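# Place pet feeder in taped outline, scoop outside

## Task

Put the pet feeder inside the taped outline on the table so that its handle tab lines up with the red notch in the outline and both steel bowls rest flat in the feeder's wells. The scoop has to finish lying entirely on the table and entirely clear of the taped outline. All of this must hold without the robot supporting anything at the end.

## Robot and tools

Robot: two arms, left_arm and right_arm, each ending in a parallel two-finger gripper. The names are just labels and say nothing about which side of a camera image an arm shows up on. Loose objects may occasionally be pushed, or a held part briefly tugged, by the scene itself. Nothing may leave the table, and the arms must never strike or shove each other hard.

Frames. Result lines report poses in a single world frame. Its origin sits on the table surface midway between the arms, +z is up, +x reaches out over the table, and left_arm is on the +y side. Each gripper also has its own axes: the fingers extend along its +z and close and open along its y. The reported end_effector_position is the spot between the finger pads, roughly 1 cm short of the tips. Reported hand positions can be somewhat wrong, more so when an arm is stretched far.

The 14-number row. Every motion command is one flat list of 14 numbers, each from -1 to 1, covering both arms even if only one moves: left_arm dx, dy, dz, rx, ry, rz, opening, then right_arm dx, dy, dz, rx, ry, rz, opening. The first six per arm are an offset, not a pose: they are expressed in that gripper's own axes and measured from the gripper pose shown in the most recent result that reported it (before any such result in the scene, and for later calls in the same reply, from where the robot is when the action begins). Scale: 1.0 equals 0.6 m of translation or 180 degrees of turn; rx, ry, rz form a single rotation vector. The opening number is absolute: +1 is fully open (0.094 m), -1 is shut. All zeros does not mean pause; it pulls the arm back to the reference pose.

execute_actions takes "actions", a list holding at most one item, plus optional "pictures" (boolean). An empty list just returns the present state. An action item {"rows": [...], "steps": n} has 1 to 15 rows and n up to 15 control steps of 1/30 s (default 15); one row is applied per step, the final row repeating if rows run out. Every row is counted from the same reference pose, not from the row before. A wait item {"steps": n} without rows lets up to 300 steps pass, counted from the previous result, so thinking time is included. A refused call sends nothing.

move takes "target" (one 14-number row as above, offsets from the same reference) and optional "speed" in m/s, 0.002 to 0.5, default 0.25 (turning capped at twice that in rad/s). Each gripper travels a straight line toward its target, both finishing together, over 0.5 to 10 s; longer paths get cut off at 10 s. Openings are sent at the start. Paths do not avoid obstacles or the other arm, and grippers can lag, wander, or overshoot the speed, particularly near full arm extension. Faster contact hits harder, and aiming further beyond a contact pushes harder. The result adds a "move:" line with the ending (done, off_target, moving, held, fault) and limits applied: paced means the commanded pose was clipped; held means a check blocked some steps, after which the arm may jump faster than speed. If only one arm is named in the ending, the other finished normally. Distance to each target is also listed.

wait takes "seconds", 0 to 10, and sends nothing new. zoom_image takes "camera" (cam_head_left, cam_head_right, cam_high, cam_low, cam_left_wrist, cam_right_wrist) and "region" [x0, y0, x1, y1] in image pixels, top-left origin, at most 504 by 504, and returns a closer look at that camera's latest picture. finished_scene takes "scene", the integer number of the current scene, ends it irreversibly and reports whether the goal was met; it must stay met afterwards.

Control behaviour. Each step, the commanded pose is limited to within 70 mm and 16 degrees of the measured pose, then reached by damped inverse kinematics, favouring position over orientation. After an action ends, an arm only continues to its last clipped pose, so long moves need follow-up commands; check the reported pose. Arms tend to finish a centimetre or more low, and repeated zero offsets let them sag. To keep an arm still, send in a reply's first call the offset back to its desired pose, then zeros in later calls, raising the aim if it still droops. Results without pending steps include a "Hand target" line per arm. Joint limits (rad), base to gripper: waist -2.618 to 3.054, shoulder 0 to 3.142, elbow 0 to 3.142, wrist pitch -1.571 to 1.571, wrist yaw -1.571 to 1.571, wrist roll -2.094 to 2.094; elbows stop just short of straight.

Result lines. The state line `left_arm: …` | `right_arm: …` gives end_effector_position (m) and end_effector_quat_wxyz. "pose unreachable" means the clearance check altered or blocked that arm's command; HELD marks steps where a row was not fully sent. grip_measured reports finger opening on the command scale (last joint value is metres), possibly off by about 1 mm per gripper. To hold something, command an opening below grip_measured; around 0.03 below grips firmly. Finger force tops out near 50 to 62 N per pad, less on parts thinner than about 2 mm. FAULT lines report arm stops.

Motor heat: holding loads warms motors. MOTOR HOT appears from 75 °C; at 90 °C the arm halts for 10 s; at 100 °C the arm and gripper go limp and drop. Avoid long holds.

The simulation keeps running while you reason after the first call. Pictures arrive with every result unless disabled; camera calibrations (intrinsics, distortion, world-to-camera transforms) are provided and may be slightly off. Avoid drops, slams, hard pushes and anything falling.

Each tool is called after "Emit:" as name([rows], argument=value, ...), one row to a line, values as JSON.

## Session

Emit:
execute_actions(actions=[])

Scene clock: 0.00 s of 5400.00 s.
left_arm: end_effector_position=(+0.4534, +0.5088, +0.1777) grip_measured=+1.000 end_effector_quat_wxyz=(+0.719, +0.118, +0.684, +0.036) | right_arm: end_effector_position=(+0.0680, +0.2997, +0.3292) grip_measured=+1.000 end_effector_quat_wxyz=(-0.041, -0.035, +0.852, +0.521)
Joint positions: left_arm=[0.536 1.851 0.663 1.242 0.838 0.18  0.094] | right_arm=[ 1.207  2.072  2.21  -0.629 -0.277  1.463  0.094]
Joint velocities: left_arm=[ 0.007 -0.002 -0.002 -0.022 -0.022 -0.066  0.   ] | right_arm=[-0.012 -0.002 -0.017 -0.037  0.007 -0.022  0.   ]
Hand target (left_arm): +0.454, +0.509, +0.179; +0.719, +0.117, +0.685, +0.035
Hand target (right_arm): +0.068, +0.298, +0.331; -0.040, -0.037, +0.853, +0.519

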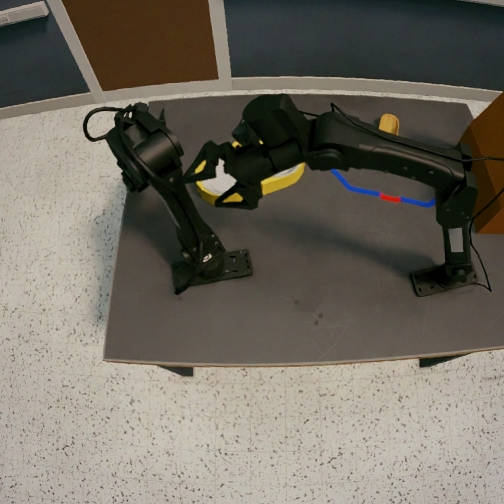

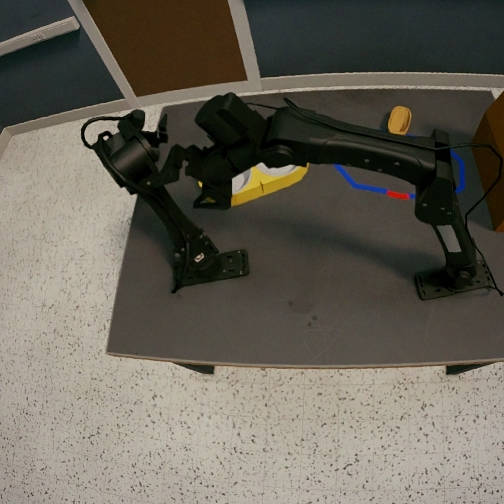

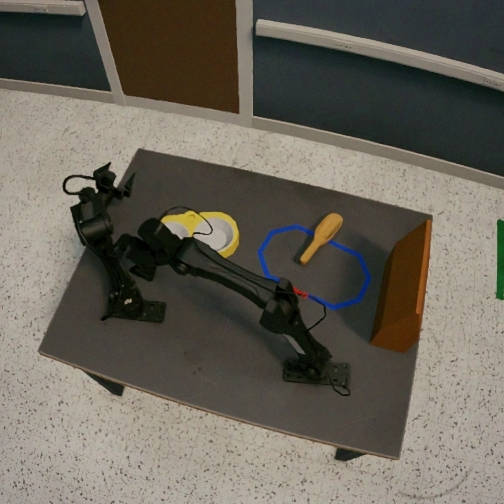

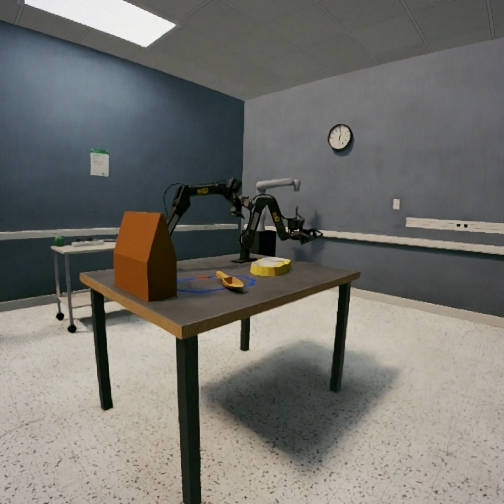

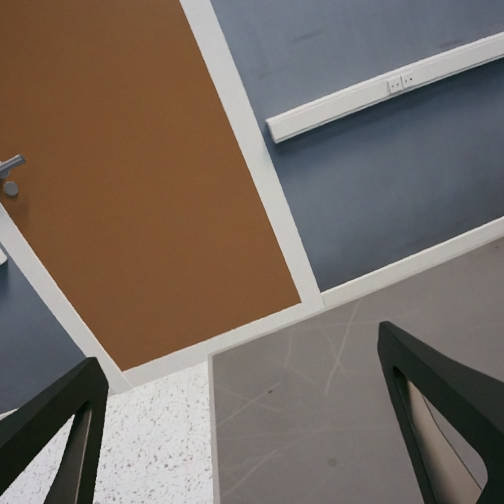

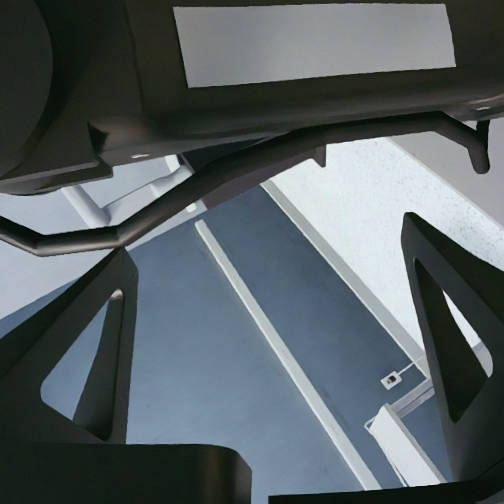

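Emit:
move(target=[0,0,0,0,0,0,1,0.022,-0.46,-0.61,0.349,-0.027,0.023,1])

Emit:
zoom_image(camera="cam_high", region=[130,170,390,330])

Emit:
zoom_image(camera="cam_head_left", region=[180,100,340,220])

Emit:
zoom_image(camera="cam_low", region=[180,240,320,310])

Scene clock: 9.27 s of 5400.00 s.
left_arm: end_effector_position=(+0.4534, +0.5088, +0.1777) grip_measured=+1.000 end_effector_quat_wxyz=(+0.719, +0.118, +0.684, +0.036) | right_arm: end_effector_position=(+0.1075, -0.1450, +0.2542) grip_measured=+1.000 end_effector_quat_wxyz=(+0.105, +0.003, +0.983, +0.148)
Joint positions: left_arm=[0.536 1.851 0.663 1.242 0.838 0.18  0.094] | right_arm=[ 0.784  1.029  1.384 -1.561  0.002  0.961  0.094]
Joint velocities: left_arm=[-0.017  0.012  0.032 -0.037 -0.066  0.022  0.   ] | right_arm=[ 0.002 -0.002  0.012 -0.022 -0.051  0.007  0.   ]
Hand target (left_arm): +0.453, +0.509, +0.178; +0.719, +0.118, +0.684, +0.036
Hand target (right_arm): +0.108, -0.151, +0.251; +0.110, +0.002, +0.984, +0.138
Off the commanded pose (left_arm): 0.000 m, 0 deg.
Off the commanded pose (right_arm): 0.012 m, 21 deg; orientation clipped at the last step of the last action.
joint sent to its limit (right arm) — the command would take joint 4 (wrist pitch) past its lower limit, so that joint was sent only as far as its limit.
After step 90, 3.37 s passed at rest.
move: off_target (right_arm); limits=paced
camera_calibration (this result's frames):
cam_right_wrist: T_world_to_cam=[[-0.145645, -0.935932, -0.320653, -0.0381375], [-0.80602, -0.0756895, 0.587029, -0.0715773], [-0.573689, 0.343951, -0.743356, 0.428317], [0, 0, 0, 1]] pos_world=[0.182473, -0.188432, 0.348181]

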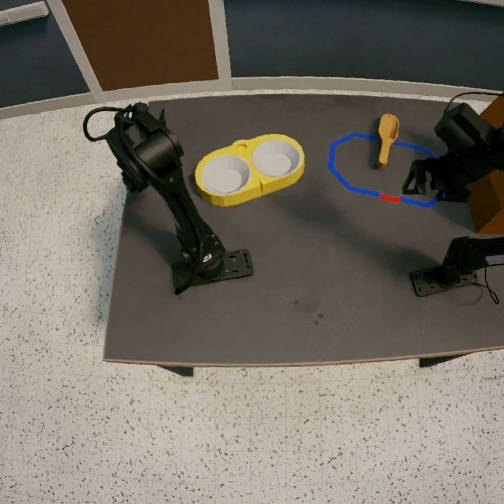

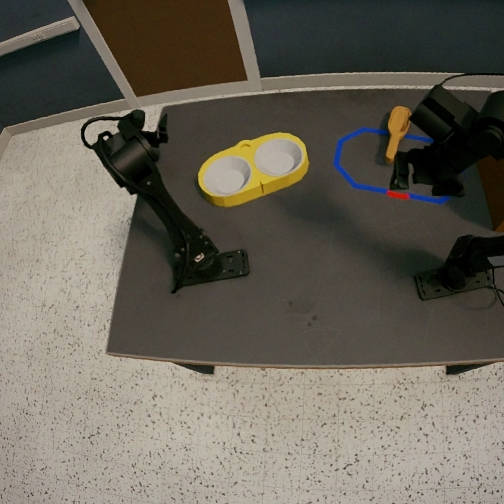

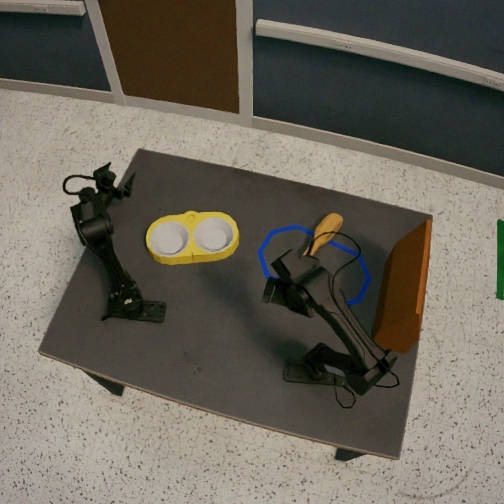

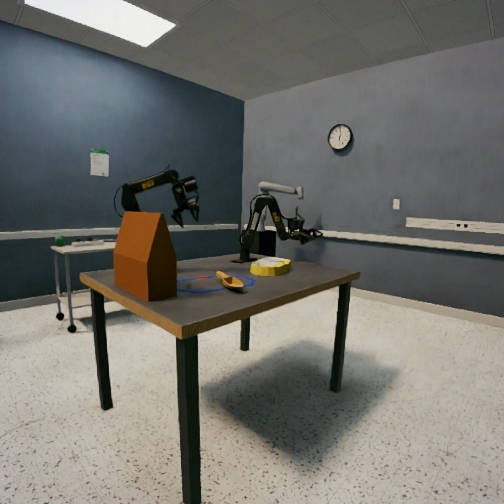

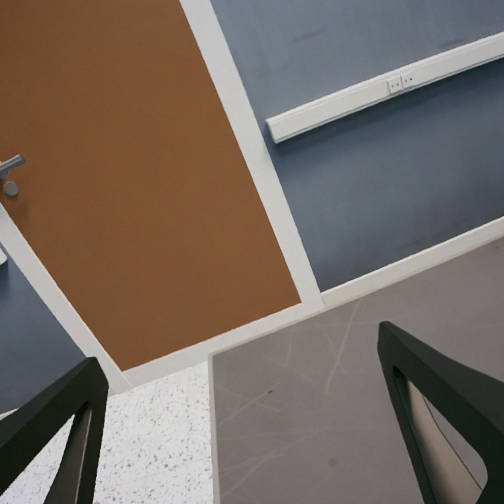

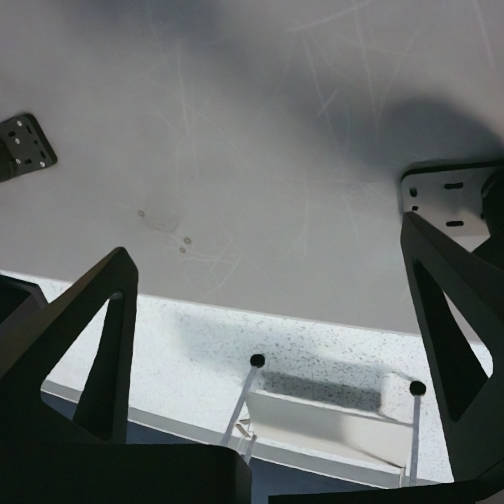

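Region (130, 170, 390, 330) of cam_high's 504x504 image, scaled by 1.938, with more detail than that image has; it fills the top 310 rows of this view, and the rest is white.

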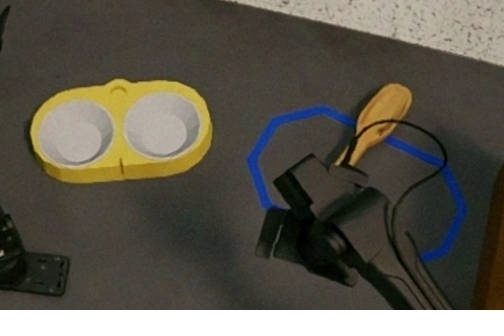

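Region (180, 100, 340, 220) of cam_head_left's 504x504 image, scaled by 3.150, with more detail than that image has; it fills the top 378 rows of this view, and the rest is white.

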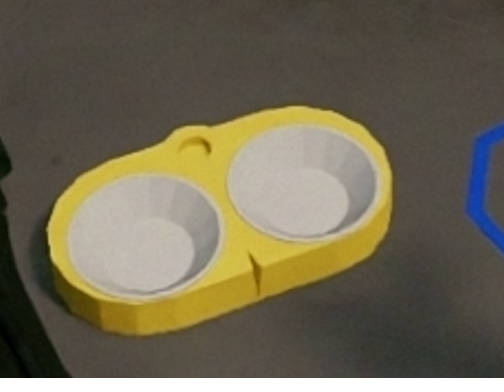

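Region (180, 240, 320, 310) of cam_low's 504x504 image, scaled by 3.600, with more detail than that image has.

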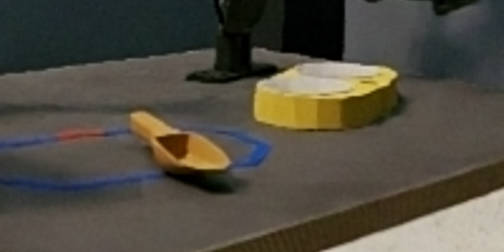

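Emit:
move(target=[-0.04,-0.41,-0.04,0.31,0.421,0.203,-0.4,-0.4,-0.102,0.33,0.104,0.053,0.092,0.4])

Scene clock: 26.90 s of 5400.00 s.
left_arm: end_effector_position=(+0.3986, +0.2687, +0.1372) grip_measured=-0.398 end_effector_quat_wxyz=(-0.008, +0.544, +0.839, +0.005) | right_arm: end_effector_position=(+0.3806, -0.1457, +0.0946) grip_measured=+0.403 end_effector_quat_wxyz=(-0.000, +0.139, +0.990, -0.000)
Joint positions: left_arm=[-0.35   1.924  1.76  -1.419 -0.016  0.982  0.028] | right_arm=[ 0.2    2.1    1.846 -1.317  0.     0.649  0.066]
Joint velocities: left_arm=[-0.012 -0.002  0.012 -0.022  0.007 -0.037  0.001] | right_arm=[-0.002  0.002  0.002  0.007 -0.022 -0.007 -0.001]
Hand target (left_arm): +0.401, +0.268, +0.141; -0.007, +0.541, +0.841, +0.008
Hand target (right_arm): +0.384, -0.151, +0.098; +0.003, +0.147, +0.989, -0.006
Off the commanded pose (left_arm): 0.010 m, 2 deg.
Off the commanded pose (right_arm): 0.012 m, 1 deg.
After step 90, 10.47 s passed at rest.
move: off_target (right_arm)
camera_calibration (this result's frames):
cam_left_wrist: T_world_to_cam=[[-0.959147, -0.278869, 0.0476278, 0.44542], [-0.216125, 0.83091, 0.512717, -0.168901], [-0.182555, 0.481478, -0.857235, 0.180732], [0, 0, 0, 1]] pos_world=[0.423713, 0.177537, 0.220314]
cam_right_wrist: T_world_to_cam=[[-0.437533, -0.899197, 0.00311445, 0.0357087], [-0.605575, 0.297219, 0.738201, 0.205924], [-0.664713, 0.321101, -0.674574, 0.491424], [0, 0, 0, 1]] pos_world=[0.466982, -0.186892, 0.179378]

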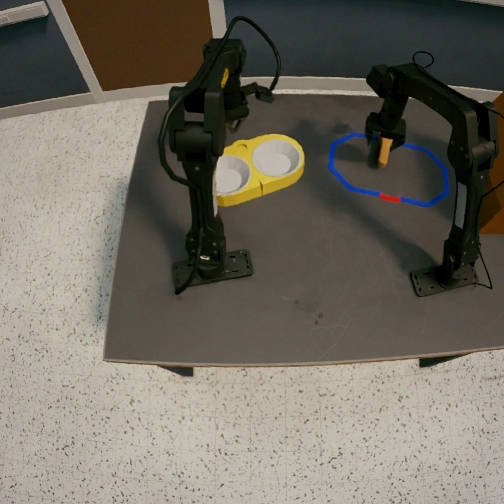

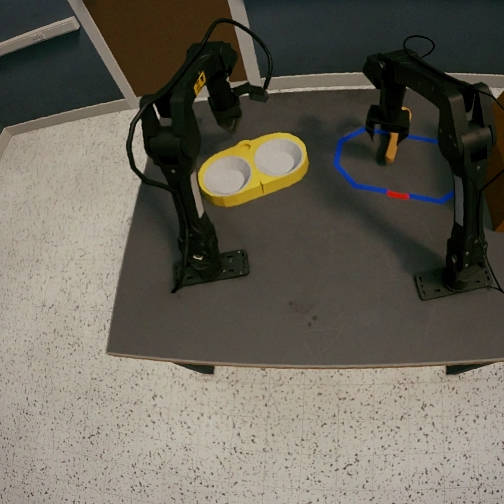

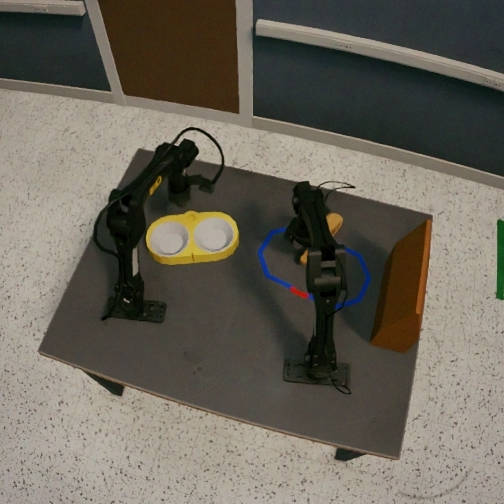

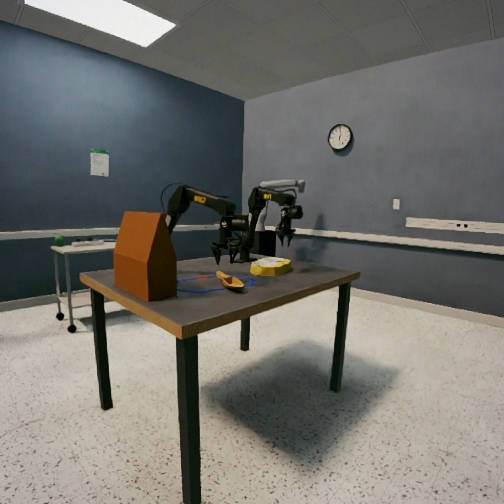

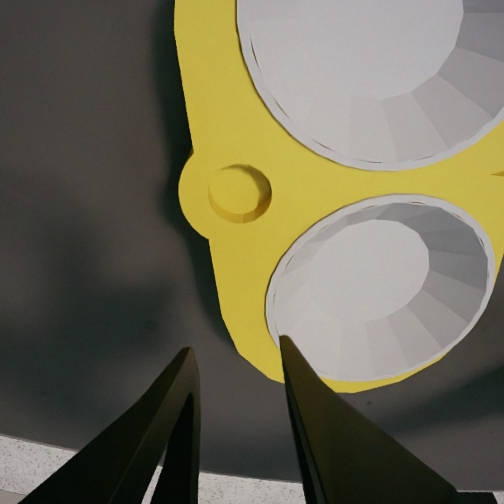

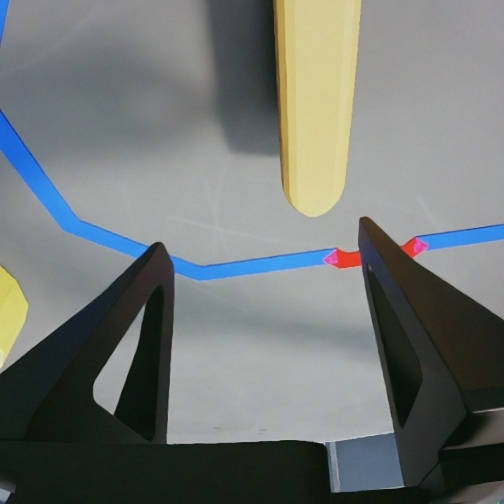

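Emit:
move(target=[-0.043,0.027,0.095,0,0,0,-0.4,-0.04,-0.05,0.06,0,0,0,0.6], speed=0.1)

Scene clock: 31.80 s of 5400.00 s.
left_arm: end_effector_position=(+0.4259, +0.2562, +0.0843) grip_measured=-0.398 end_effector_quat_wxyz=(-0.005, +0.545, +0.838, +0.007) | right_arm: end_effector_position=(+0.3952, -0.1779, +0.0642) grip_measured=+0.597 end_effector_quat_wxyz=(+0.002, +0.140, +0.990, +0.001)
Joint positions: left_arm=[-0.371  2.037  1.711 -1.249 -0.017  0.964  0.028] | right_arm=[ 0.113  2.118  1.753 -1.201  0.     0.565  0.075]
Joint velocities: left_arm=[-0.007 -0.012  0.002  0.037  0.066 -0.037 -0.   ] | right_arm=[-0.007 -0.002 -0.017  0.037  0.066 -0.051  0.001]
Hand target (left_arm): +0.424, +0.253, +0.080; -0.009, +0.544, +0.839, +0.005
Hand target (right_arm): +0.396, -0.181, +0.058; -0.000, +0.139, +0.990, -0.001
Off the commanded pose (left_arm): 0.006 m, 0 deg.
Off the commanded pose (right_arm): 0.006 m, 0 deg.
After step 90, 0.80 s passed at rest.
move: done
camera_calibration (this result's frames):
cam_left_wrist: T_world_to_cam=[[-0.959999, -0.277013, 0.04081, 0.471125], [-0.218224, 0.83152, 0.510836, -0.124601], [-0.175443, 0.481496, -0.858709, 0.143471], [0, 0, 0, 1]] pos_world=[0.450259, 0.165035, 0.167624]
cam_right_wrist: T_world_to_cam=[[-0.439597, -0.898195, -0.000231673, 0.0143853], [-0.608374, 0.297562, 0.735756, 0.24813], [-0.660784, 0.323577, -0.677246, 0.489991], [0, 0, 0, 1]] pos_world=[0.481058, -0.219463, 0.149285]

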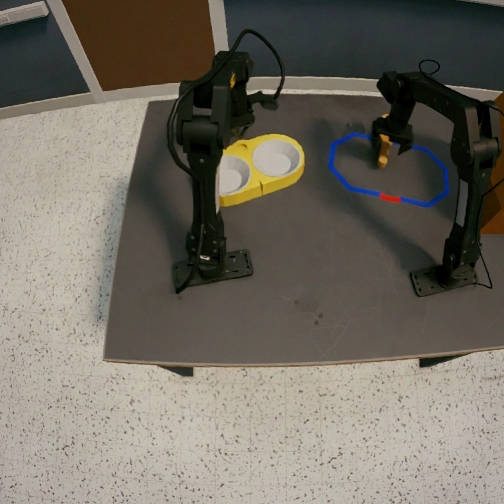

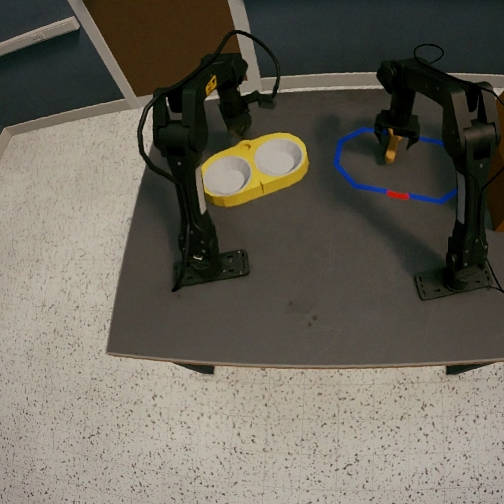

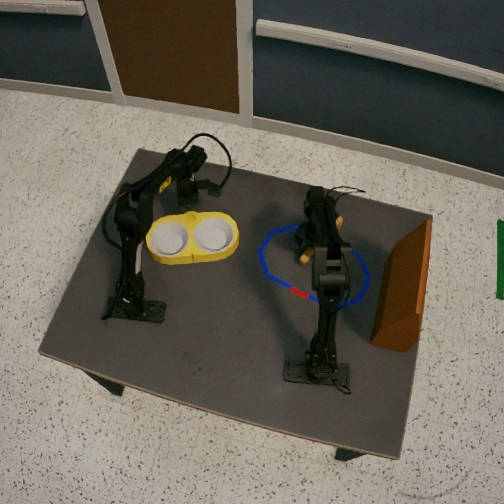

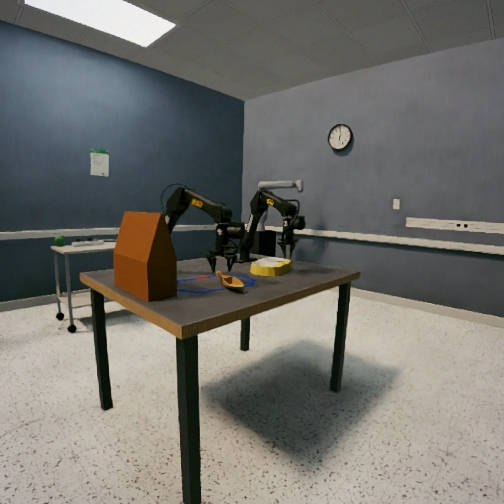

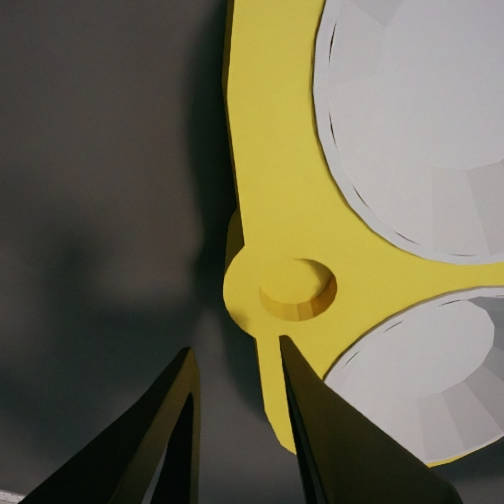

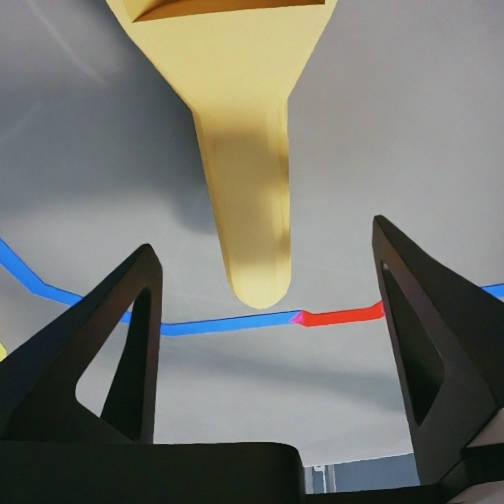

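Emit:
move(target=[0.003,-0.01,0.078,0,0,0,-0.4,0,0.008,0.07,0,0,0,0.6], speed=0.05)

Scene clock: 35.00 s of 5400.00 s.
left_arm: end_effector_position=(+0.4233, +0.2567, +0.0447) grip_measured=-0.398 end_effector_quat_wxyz=(+0.002, +0.545, +0.839, +0.010) | right_arm: end_effector_position=(+0.3991, -0.1768, +0.0288) grip_measured=+0.597 end_effector_quat_wxyz=(+0.006, +0.142, +0.990, +0.003)
Joint positions: left_arm=[-0.371  2.037  1.552 -1.074 -0.017  0.963  0.028] | right_arm=[ 0.113  2.152  1.664 -1.069  0.     0.568  0.075]
Joint velocities: left_arm=[-0.002 -0.017 -0.012  0.007 -0.066  0.022 -0.001] | right_arm=[-0.012  0.002 -0.007 -0.081  0.037 -0.007  0.   ]
Hand target (left_arm): +0.420, +0.257, +0.038; -0.005, +0.545, +0.838, +0.007
Hand target (right_arm): +0.396, -0.173, +0.022; +0.002, +0.140, +0.990, +0.001
Off the commanded pose (left_arm): 0.008 m, 1 deg.
Off the commanded pose (right_arm): 0.008 m, 1 deg.
move: done
camera_calibration (this result's frames):
cam_left_wrist: T_world_to_cam=[[-0.960423, -0.277278, 0.0265273, 0.471272], [-0.226537, 0.832964, 0.504829, -0.101926], [-0.162075, 0.47884, -0.862812, 0.103962], [0, 0, 0, 1]] pos_world=[0.44638, 0.165793, 0.128653]
cam_right_wrist: T_world_to_cam=[[-0.442651, -0.896673, -0.00617643, 0.0187822], [-0.613525, 0.297835, 0.731356, 0.278412], [-0.653947, 0.327525, -0.681968, 0.466371], [0, 0, 0, 1]] pos_world=[0.484108, -0.218827, 0.114548]

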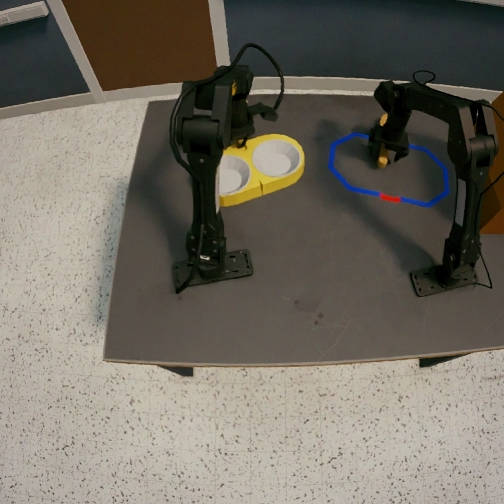

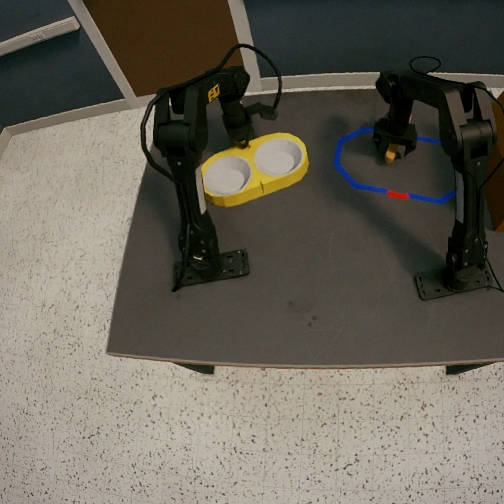

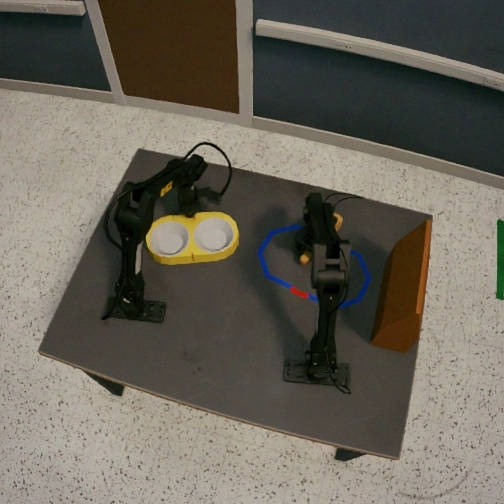

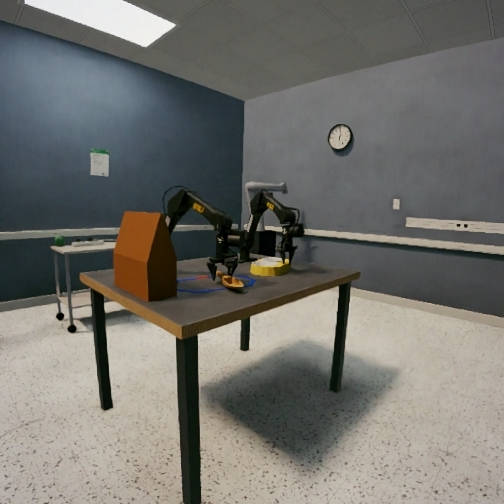

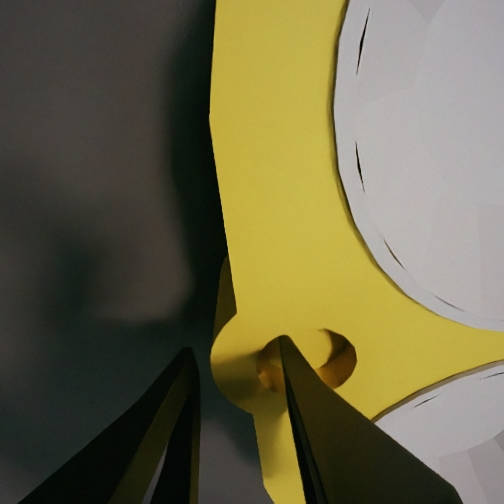

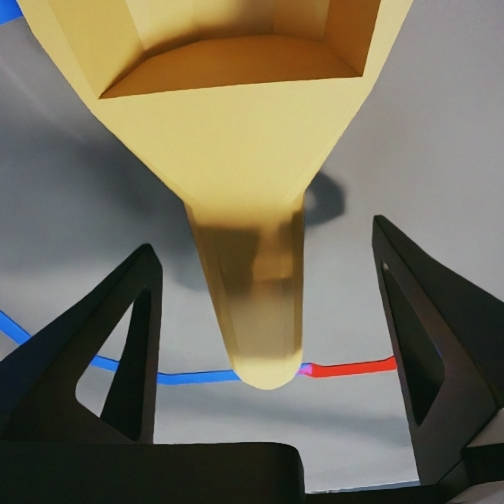

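Emit:
move(target=[0,-0.005,0.022,0,0,0,-0.4,0,0.008,0.015,0,0,0,-0.6], speed=0.03)

Emit:
move(target=[0,0,0,0,0,0,-0.85,0,0,-0.04,0,0,0,-0.6], speed=0.05)

Scene clock: 37.90 s of 5400.00 s.
left_arm: end_effector_position=(+0.4256, +0.2563, +0.0408) grip_measured=-0.398 end_effector_quat_wxyz=(+0.008, +0.545, +0.839, +0.012) | right_arm: end_effector_position=(+0.4008, -0.1762, +0.0282) grip_measured=-0.444 end_effector_quat_wxyz=(+0.009, +0.143, +0.990, +0.004)
Joint positions: left_arm=[-0.371  2.037  1.535 -1.044 -0.017  0.963  0.028] | right_arm=[ 0.113  2.154  1.664 -1.061 -0.     0.571  0.026]
Joint velocities: left_arm=[-0.002 -0.002 -0.002 -0.022 -0.051 -0.095  0.   ] | right_arm=[-0.002 -0.007 -0.002 -0.007 -0.037  0.037 -0.   ]
Hand target (left_arm): +0.421, +0.256, +0.032; +0.002, +0.545, +0.839, +0.010
Hand target (right_arm): +0.400, -0.172, +0.020; +0.006, +0.142, +0.990, +0.003
Off the commanded pose (left_arm): 0.010 m, 1 deg.
Off the commanded pose (right_arm): 0.009 m, 0 deg.
move: done
camera_calibration (this result's frames):
cam_left_wrist: T_world_to_cam=[[-0.960693, -0.277227, 0.0146252, 0.473996], [-0.233124, 0.834223, 0.499726, -0.0963798], [-0.150738, 0.476673, -0.86606, 0.0969873], [0, 0, 0, 1]] pos_world=[0.447516, 0.165575, 0.125228]
cam_right_wrist: T_world_to_cam=[[-0.445331, -0.895303, -0.0106276, 0.0214593], [-0.616807, 0.298158, 0.728458, 0.281141], [-0.649022, 0.33096, -0.685008, 0.465608], [0, 0, 0, 1]] pos_world=[0.485156, -0.21871, 0.114373]

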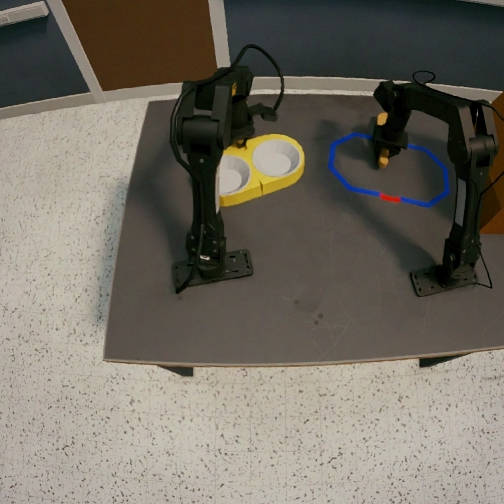

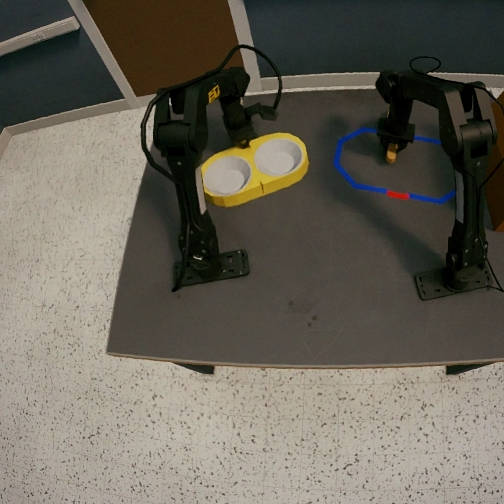

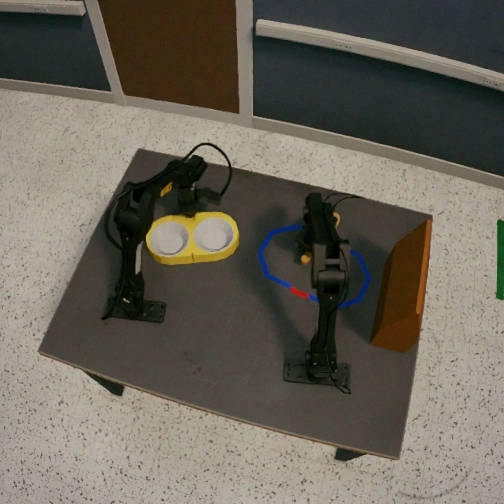

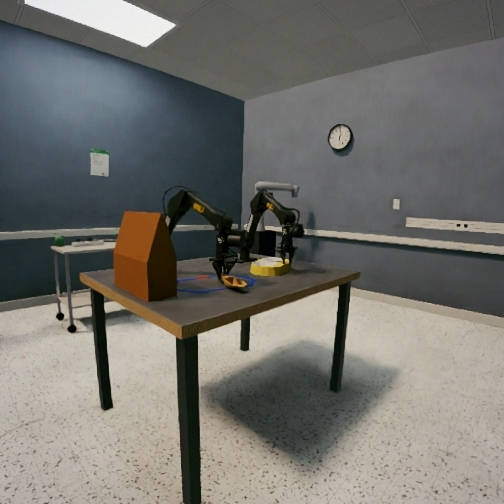

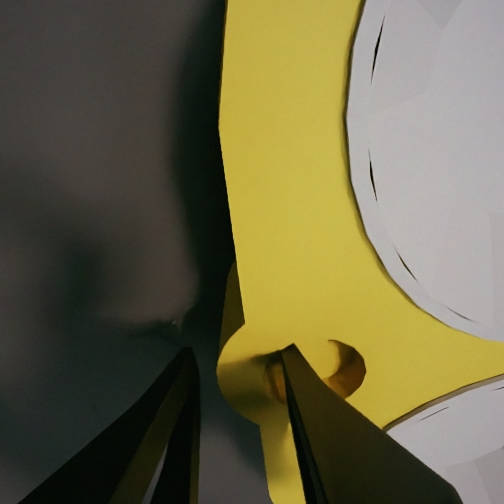

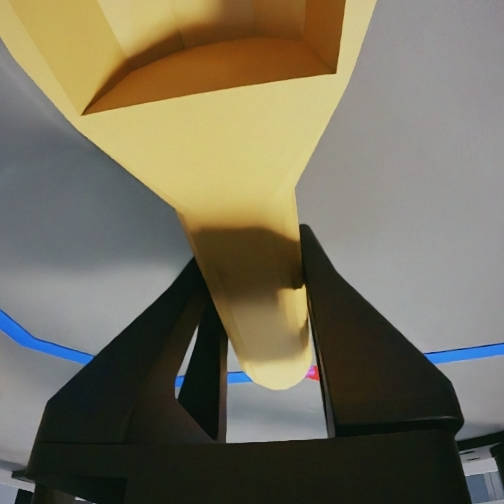

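Scene clock: 38.83 s of 5400.00 s.
left_arm: end_effector_position=(+0.4249, +0.2565, +0.0408) grip_measured=-0.692 end_effector_quat_wxyz=(+0.007, +0.545, +0.838, +0.012) | right_arm: end_effector_position=(+0.3951, -0.1779, +0.0377) grip_measured=-0.444 end_effector_quat_wxyz=(-0.006, +0.143, +0.990, -0.003)
Joint positions: left_arm=[-0.371  2.037  1.535 -1.047 -0.017  0.964  0.014] | right_arm=[ 0.113  2.154  1.703 -1.133 -0.     0.571  0.026]
Joint velocities: left_arm=[-0.017  0.012  0.007  0.022 -0.081 -0.022 -0.001] | right_arm=[-0.007 -0.002  0.017  0.022 -0.037 -0.007  0.   ]
Hand target (left_arm): +0.426, +0.256, +0.041; +0.008, +0.545, +0.839, +0.012
Hand target (right_arm): +0.400, -0.177, +0.052; +0.009, +0.143, +0.990, +0.004
Off the commanded pose (left_arm): 0.001 m, 0 deg.
Off the commanded pose (right_arm): 0.016 m, 2 deg.
move: off_target (right_arm)
camera_calibration (this result's frames):
cam_left_wrist: T_world_to_cam=[[-0.960756, -0.276883, 0.0168353, 0.473284], [-0.231534, 0.833866, 0.501058, -0.0973198], [-0.152773, 0.477497, -0.86525, 0.0974081], [0, 0, 0, 1]] pos_world=[0.447059, 0.165684, 0.125077]
cam_right_wrist: T_world_to_cam=[[-0.445315, -0.895298, 0.0116277, 0.0166889], [-0.593607, 0.304928, 0.744748, 0.262668], [-0.670317, 0.324746, -0.667244, 0.475566], [0, 0, 0, 1]] pos_world=[0.482134, -0.219592, 0.121503]

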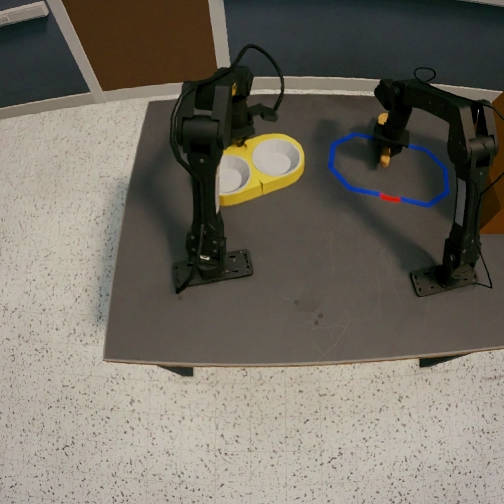

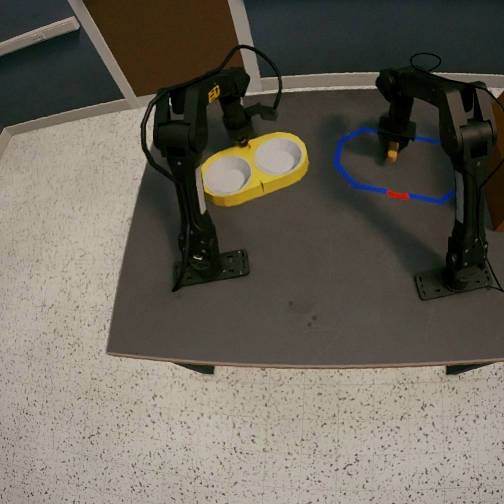

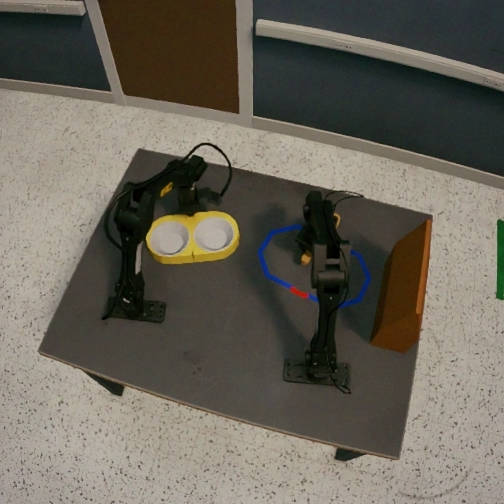

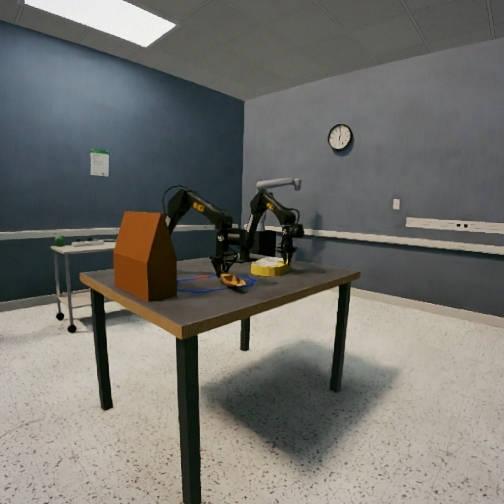

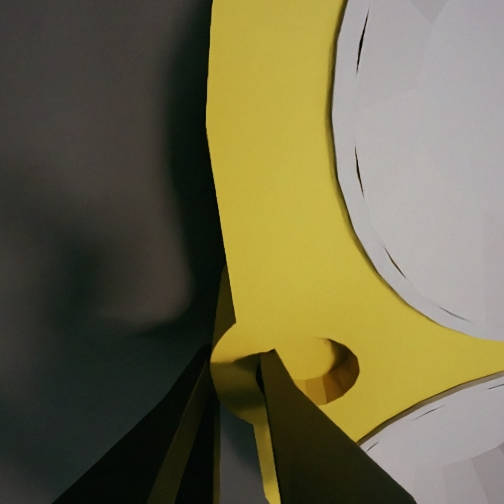

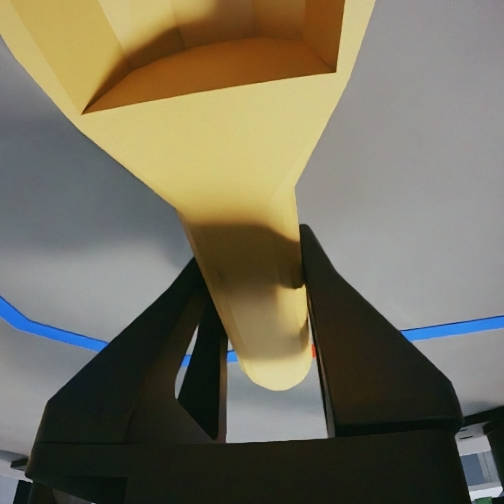

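Emit:
move(target=[0.13,-0.054,0,0,0,-0.25,-0.85,0.69,0,-0.03,0,0,-0.5,-0.6], speed=0.2)

Scene clock: 45.00 s of 5400.00 s.
left_arm: end_effector_position=(+0.3669, +0.3126, +0.0409) grip_measured=-0.692 end_effector_quat_wxyz=(+0.007, +0.203, +0.979, +0.011) | right_arm: end_effector_position=(-0.0028, -0.0676, +0.0629) grip_measured=-0.442 end_effector_quat_wxyz=(-0.003, -0.599, +0.801, +0.009)
Joint positions: left_arm=[-0.234  1.81   1.223 -0.967 -0.019  0.356  0.014] | right_arm=[ 1.409  1.42   0.906 -1.045 -0.016  0.296  0.026]
Joint velocities: left_arm=[-0.002 -0.012 -0.007 -0.022 -0.037 -0.037 -0.   ] | right_arm=[-0.017  0.002 -0.012 -0.007  0.022  0.007 -0.   ]
Hand target (left_arm): +0.365, +0.315, +0.040; +0.012, +0.183, +0.983, +0.007
Hand target (right_arm): -0.004, -0.063, +0.067; -0.001, -0.599, +0.801, +0.011
Off the commanded pose (left_arm): 0.004 m, 2 deg.
Off the commanded pose (right_arm): 0.008 m, 1 deg.
move: done
camera_calibration (this result's frames):
cam_left_wrist: T_world_to_cam=[[-0.51945, -0.854277, 0.0195545, 0.451563], [-0.739098, 0.460663, 0.491451, 0.14569], [-0.428844, 0.240831, -0.870686, 0.237324], [0, 0, 0, 1]] pos_world=[0.444018, 0.261491, 0.126205]
cam_right_wrist: T_world_to_cam=[[0.895643, -0.444459, -0.0167397, -0.0260464], [-0.289672, -0.611459, 0.736348, -0.0864133], [-0.337512, -0.654656, -0.676396, 0.125184], [0, 0, 0, 1]] pos_world=[0.0405481, 0.0175379, 0.147868]

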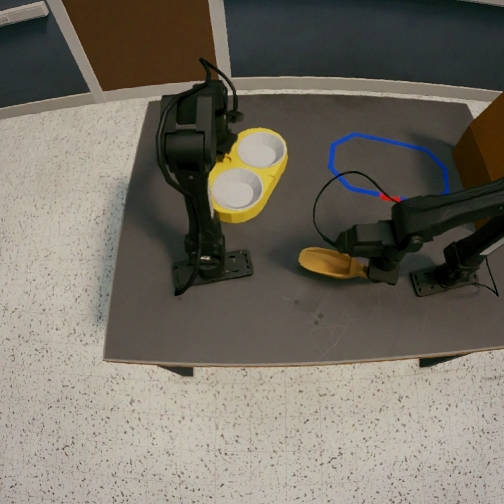

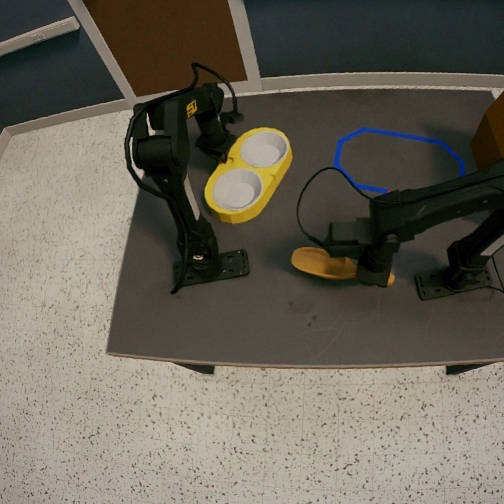

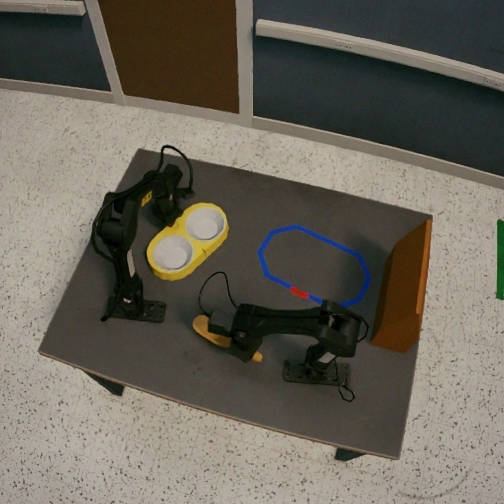

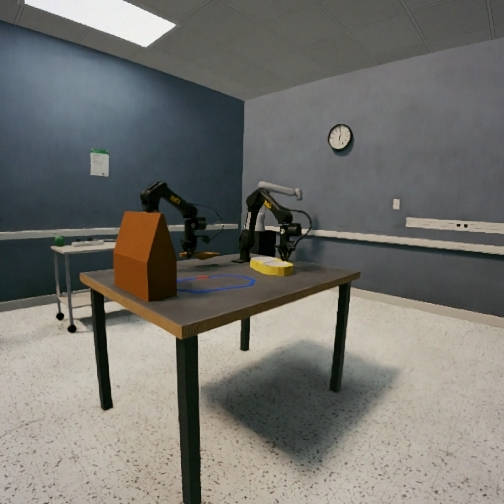

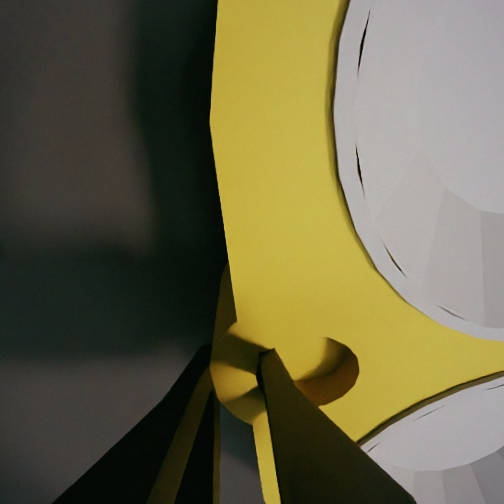

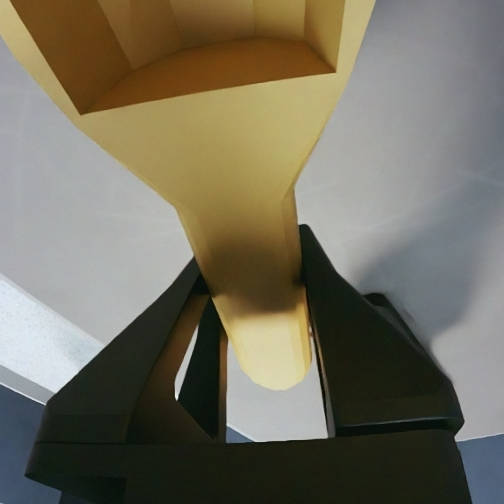

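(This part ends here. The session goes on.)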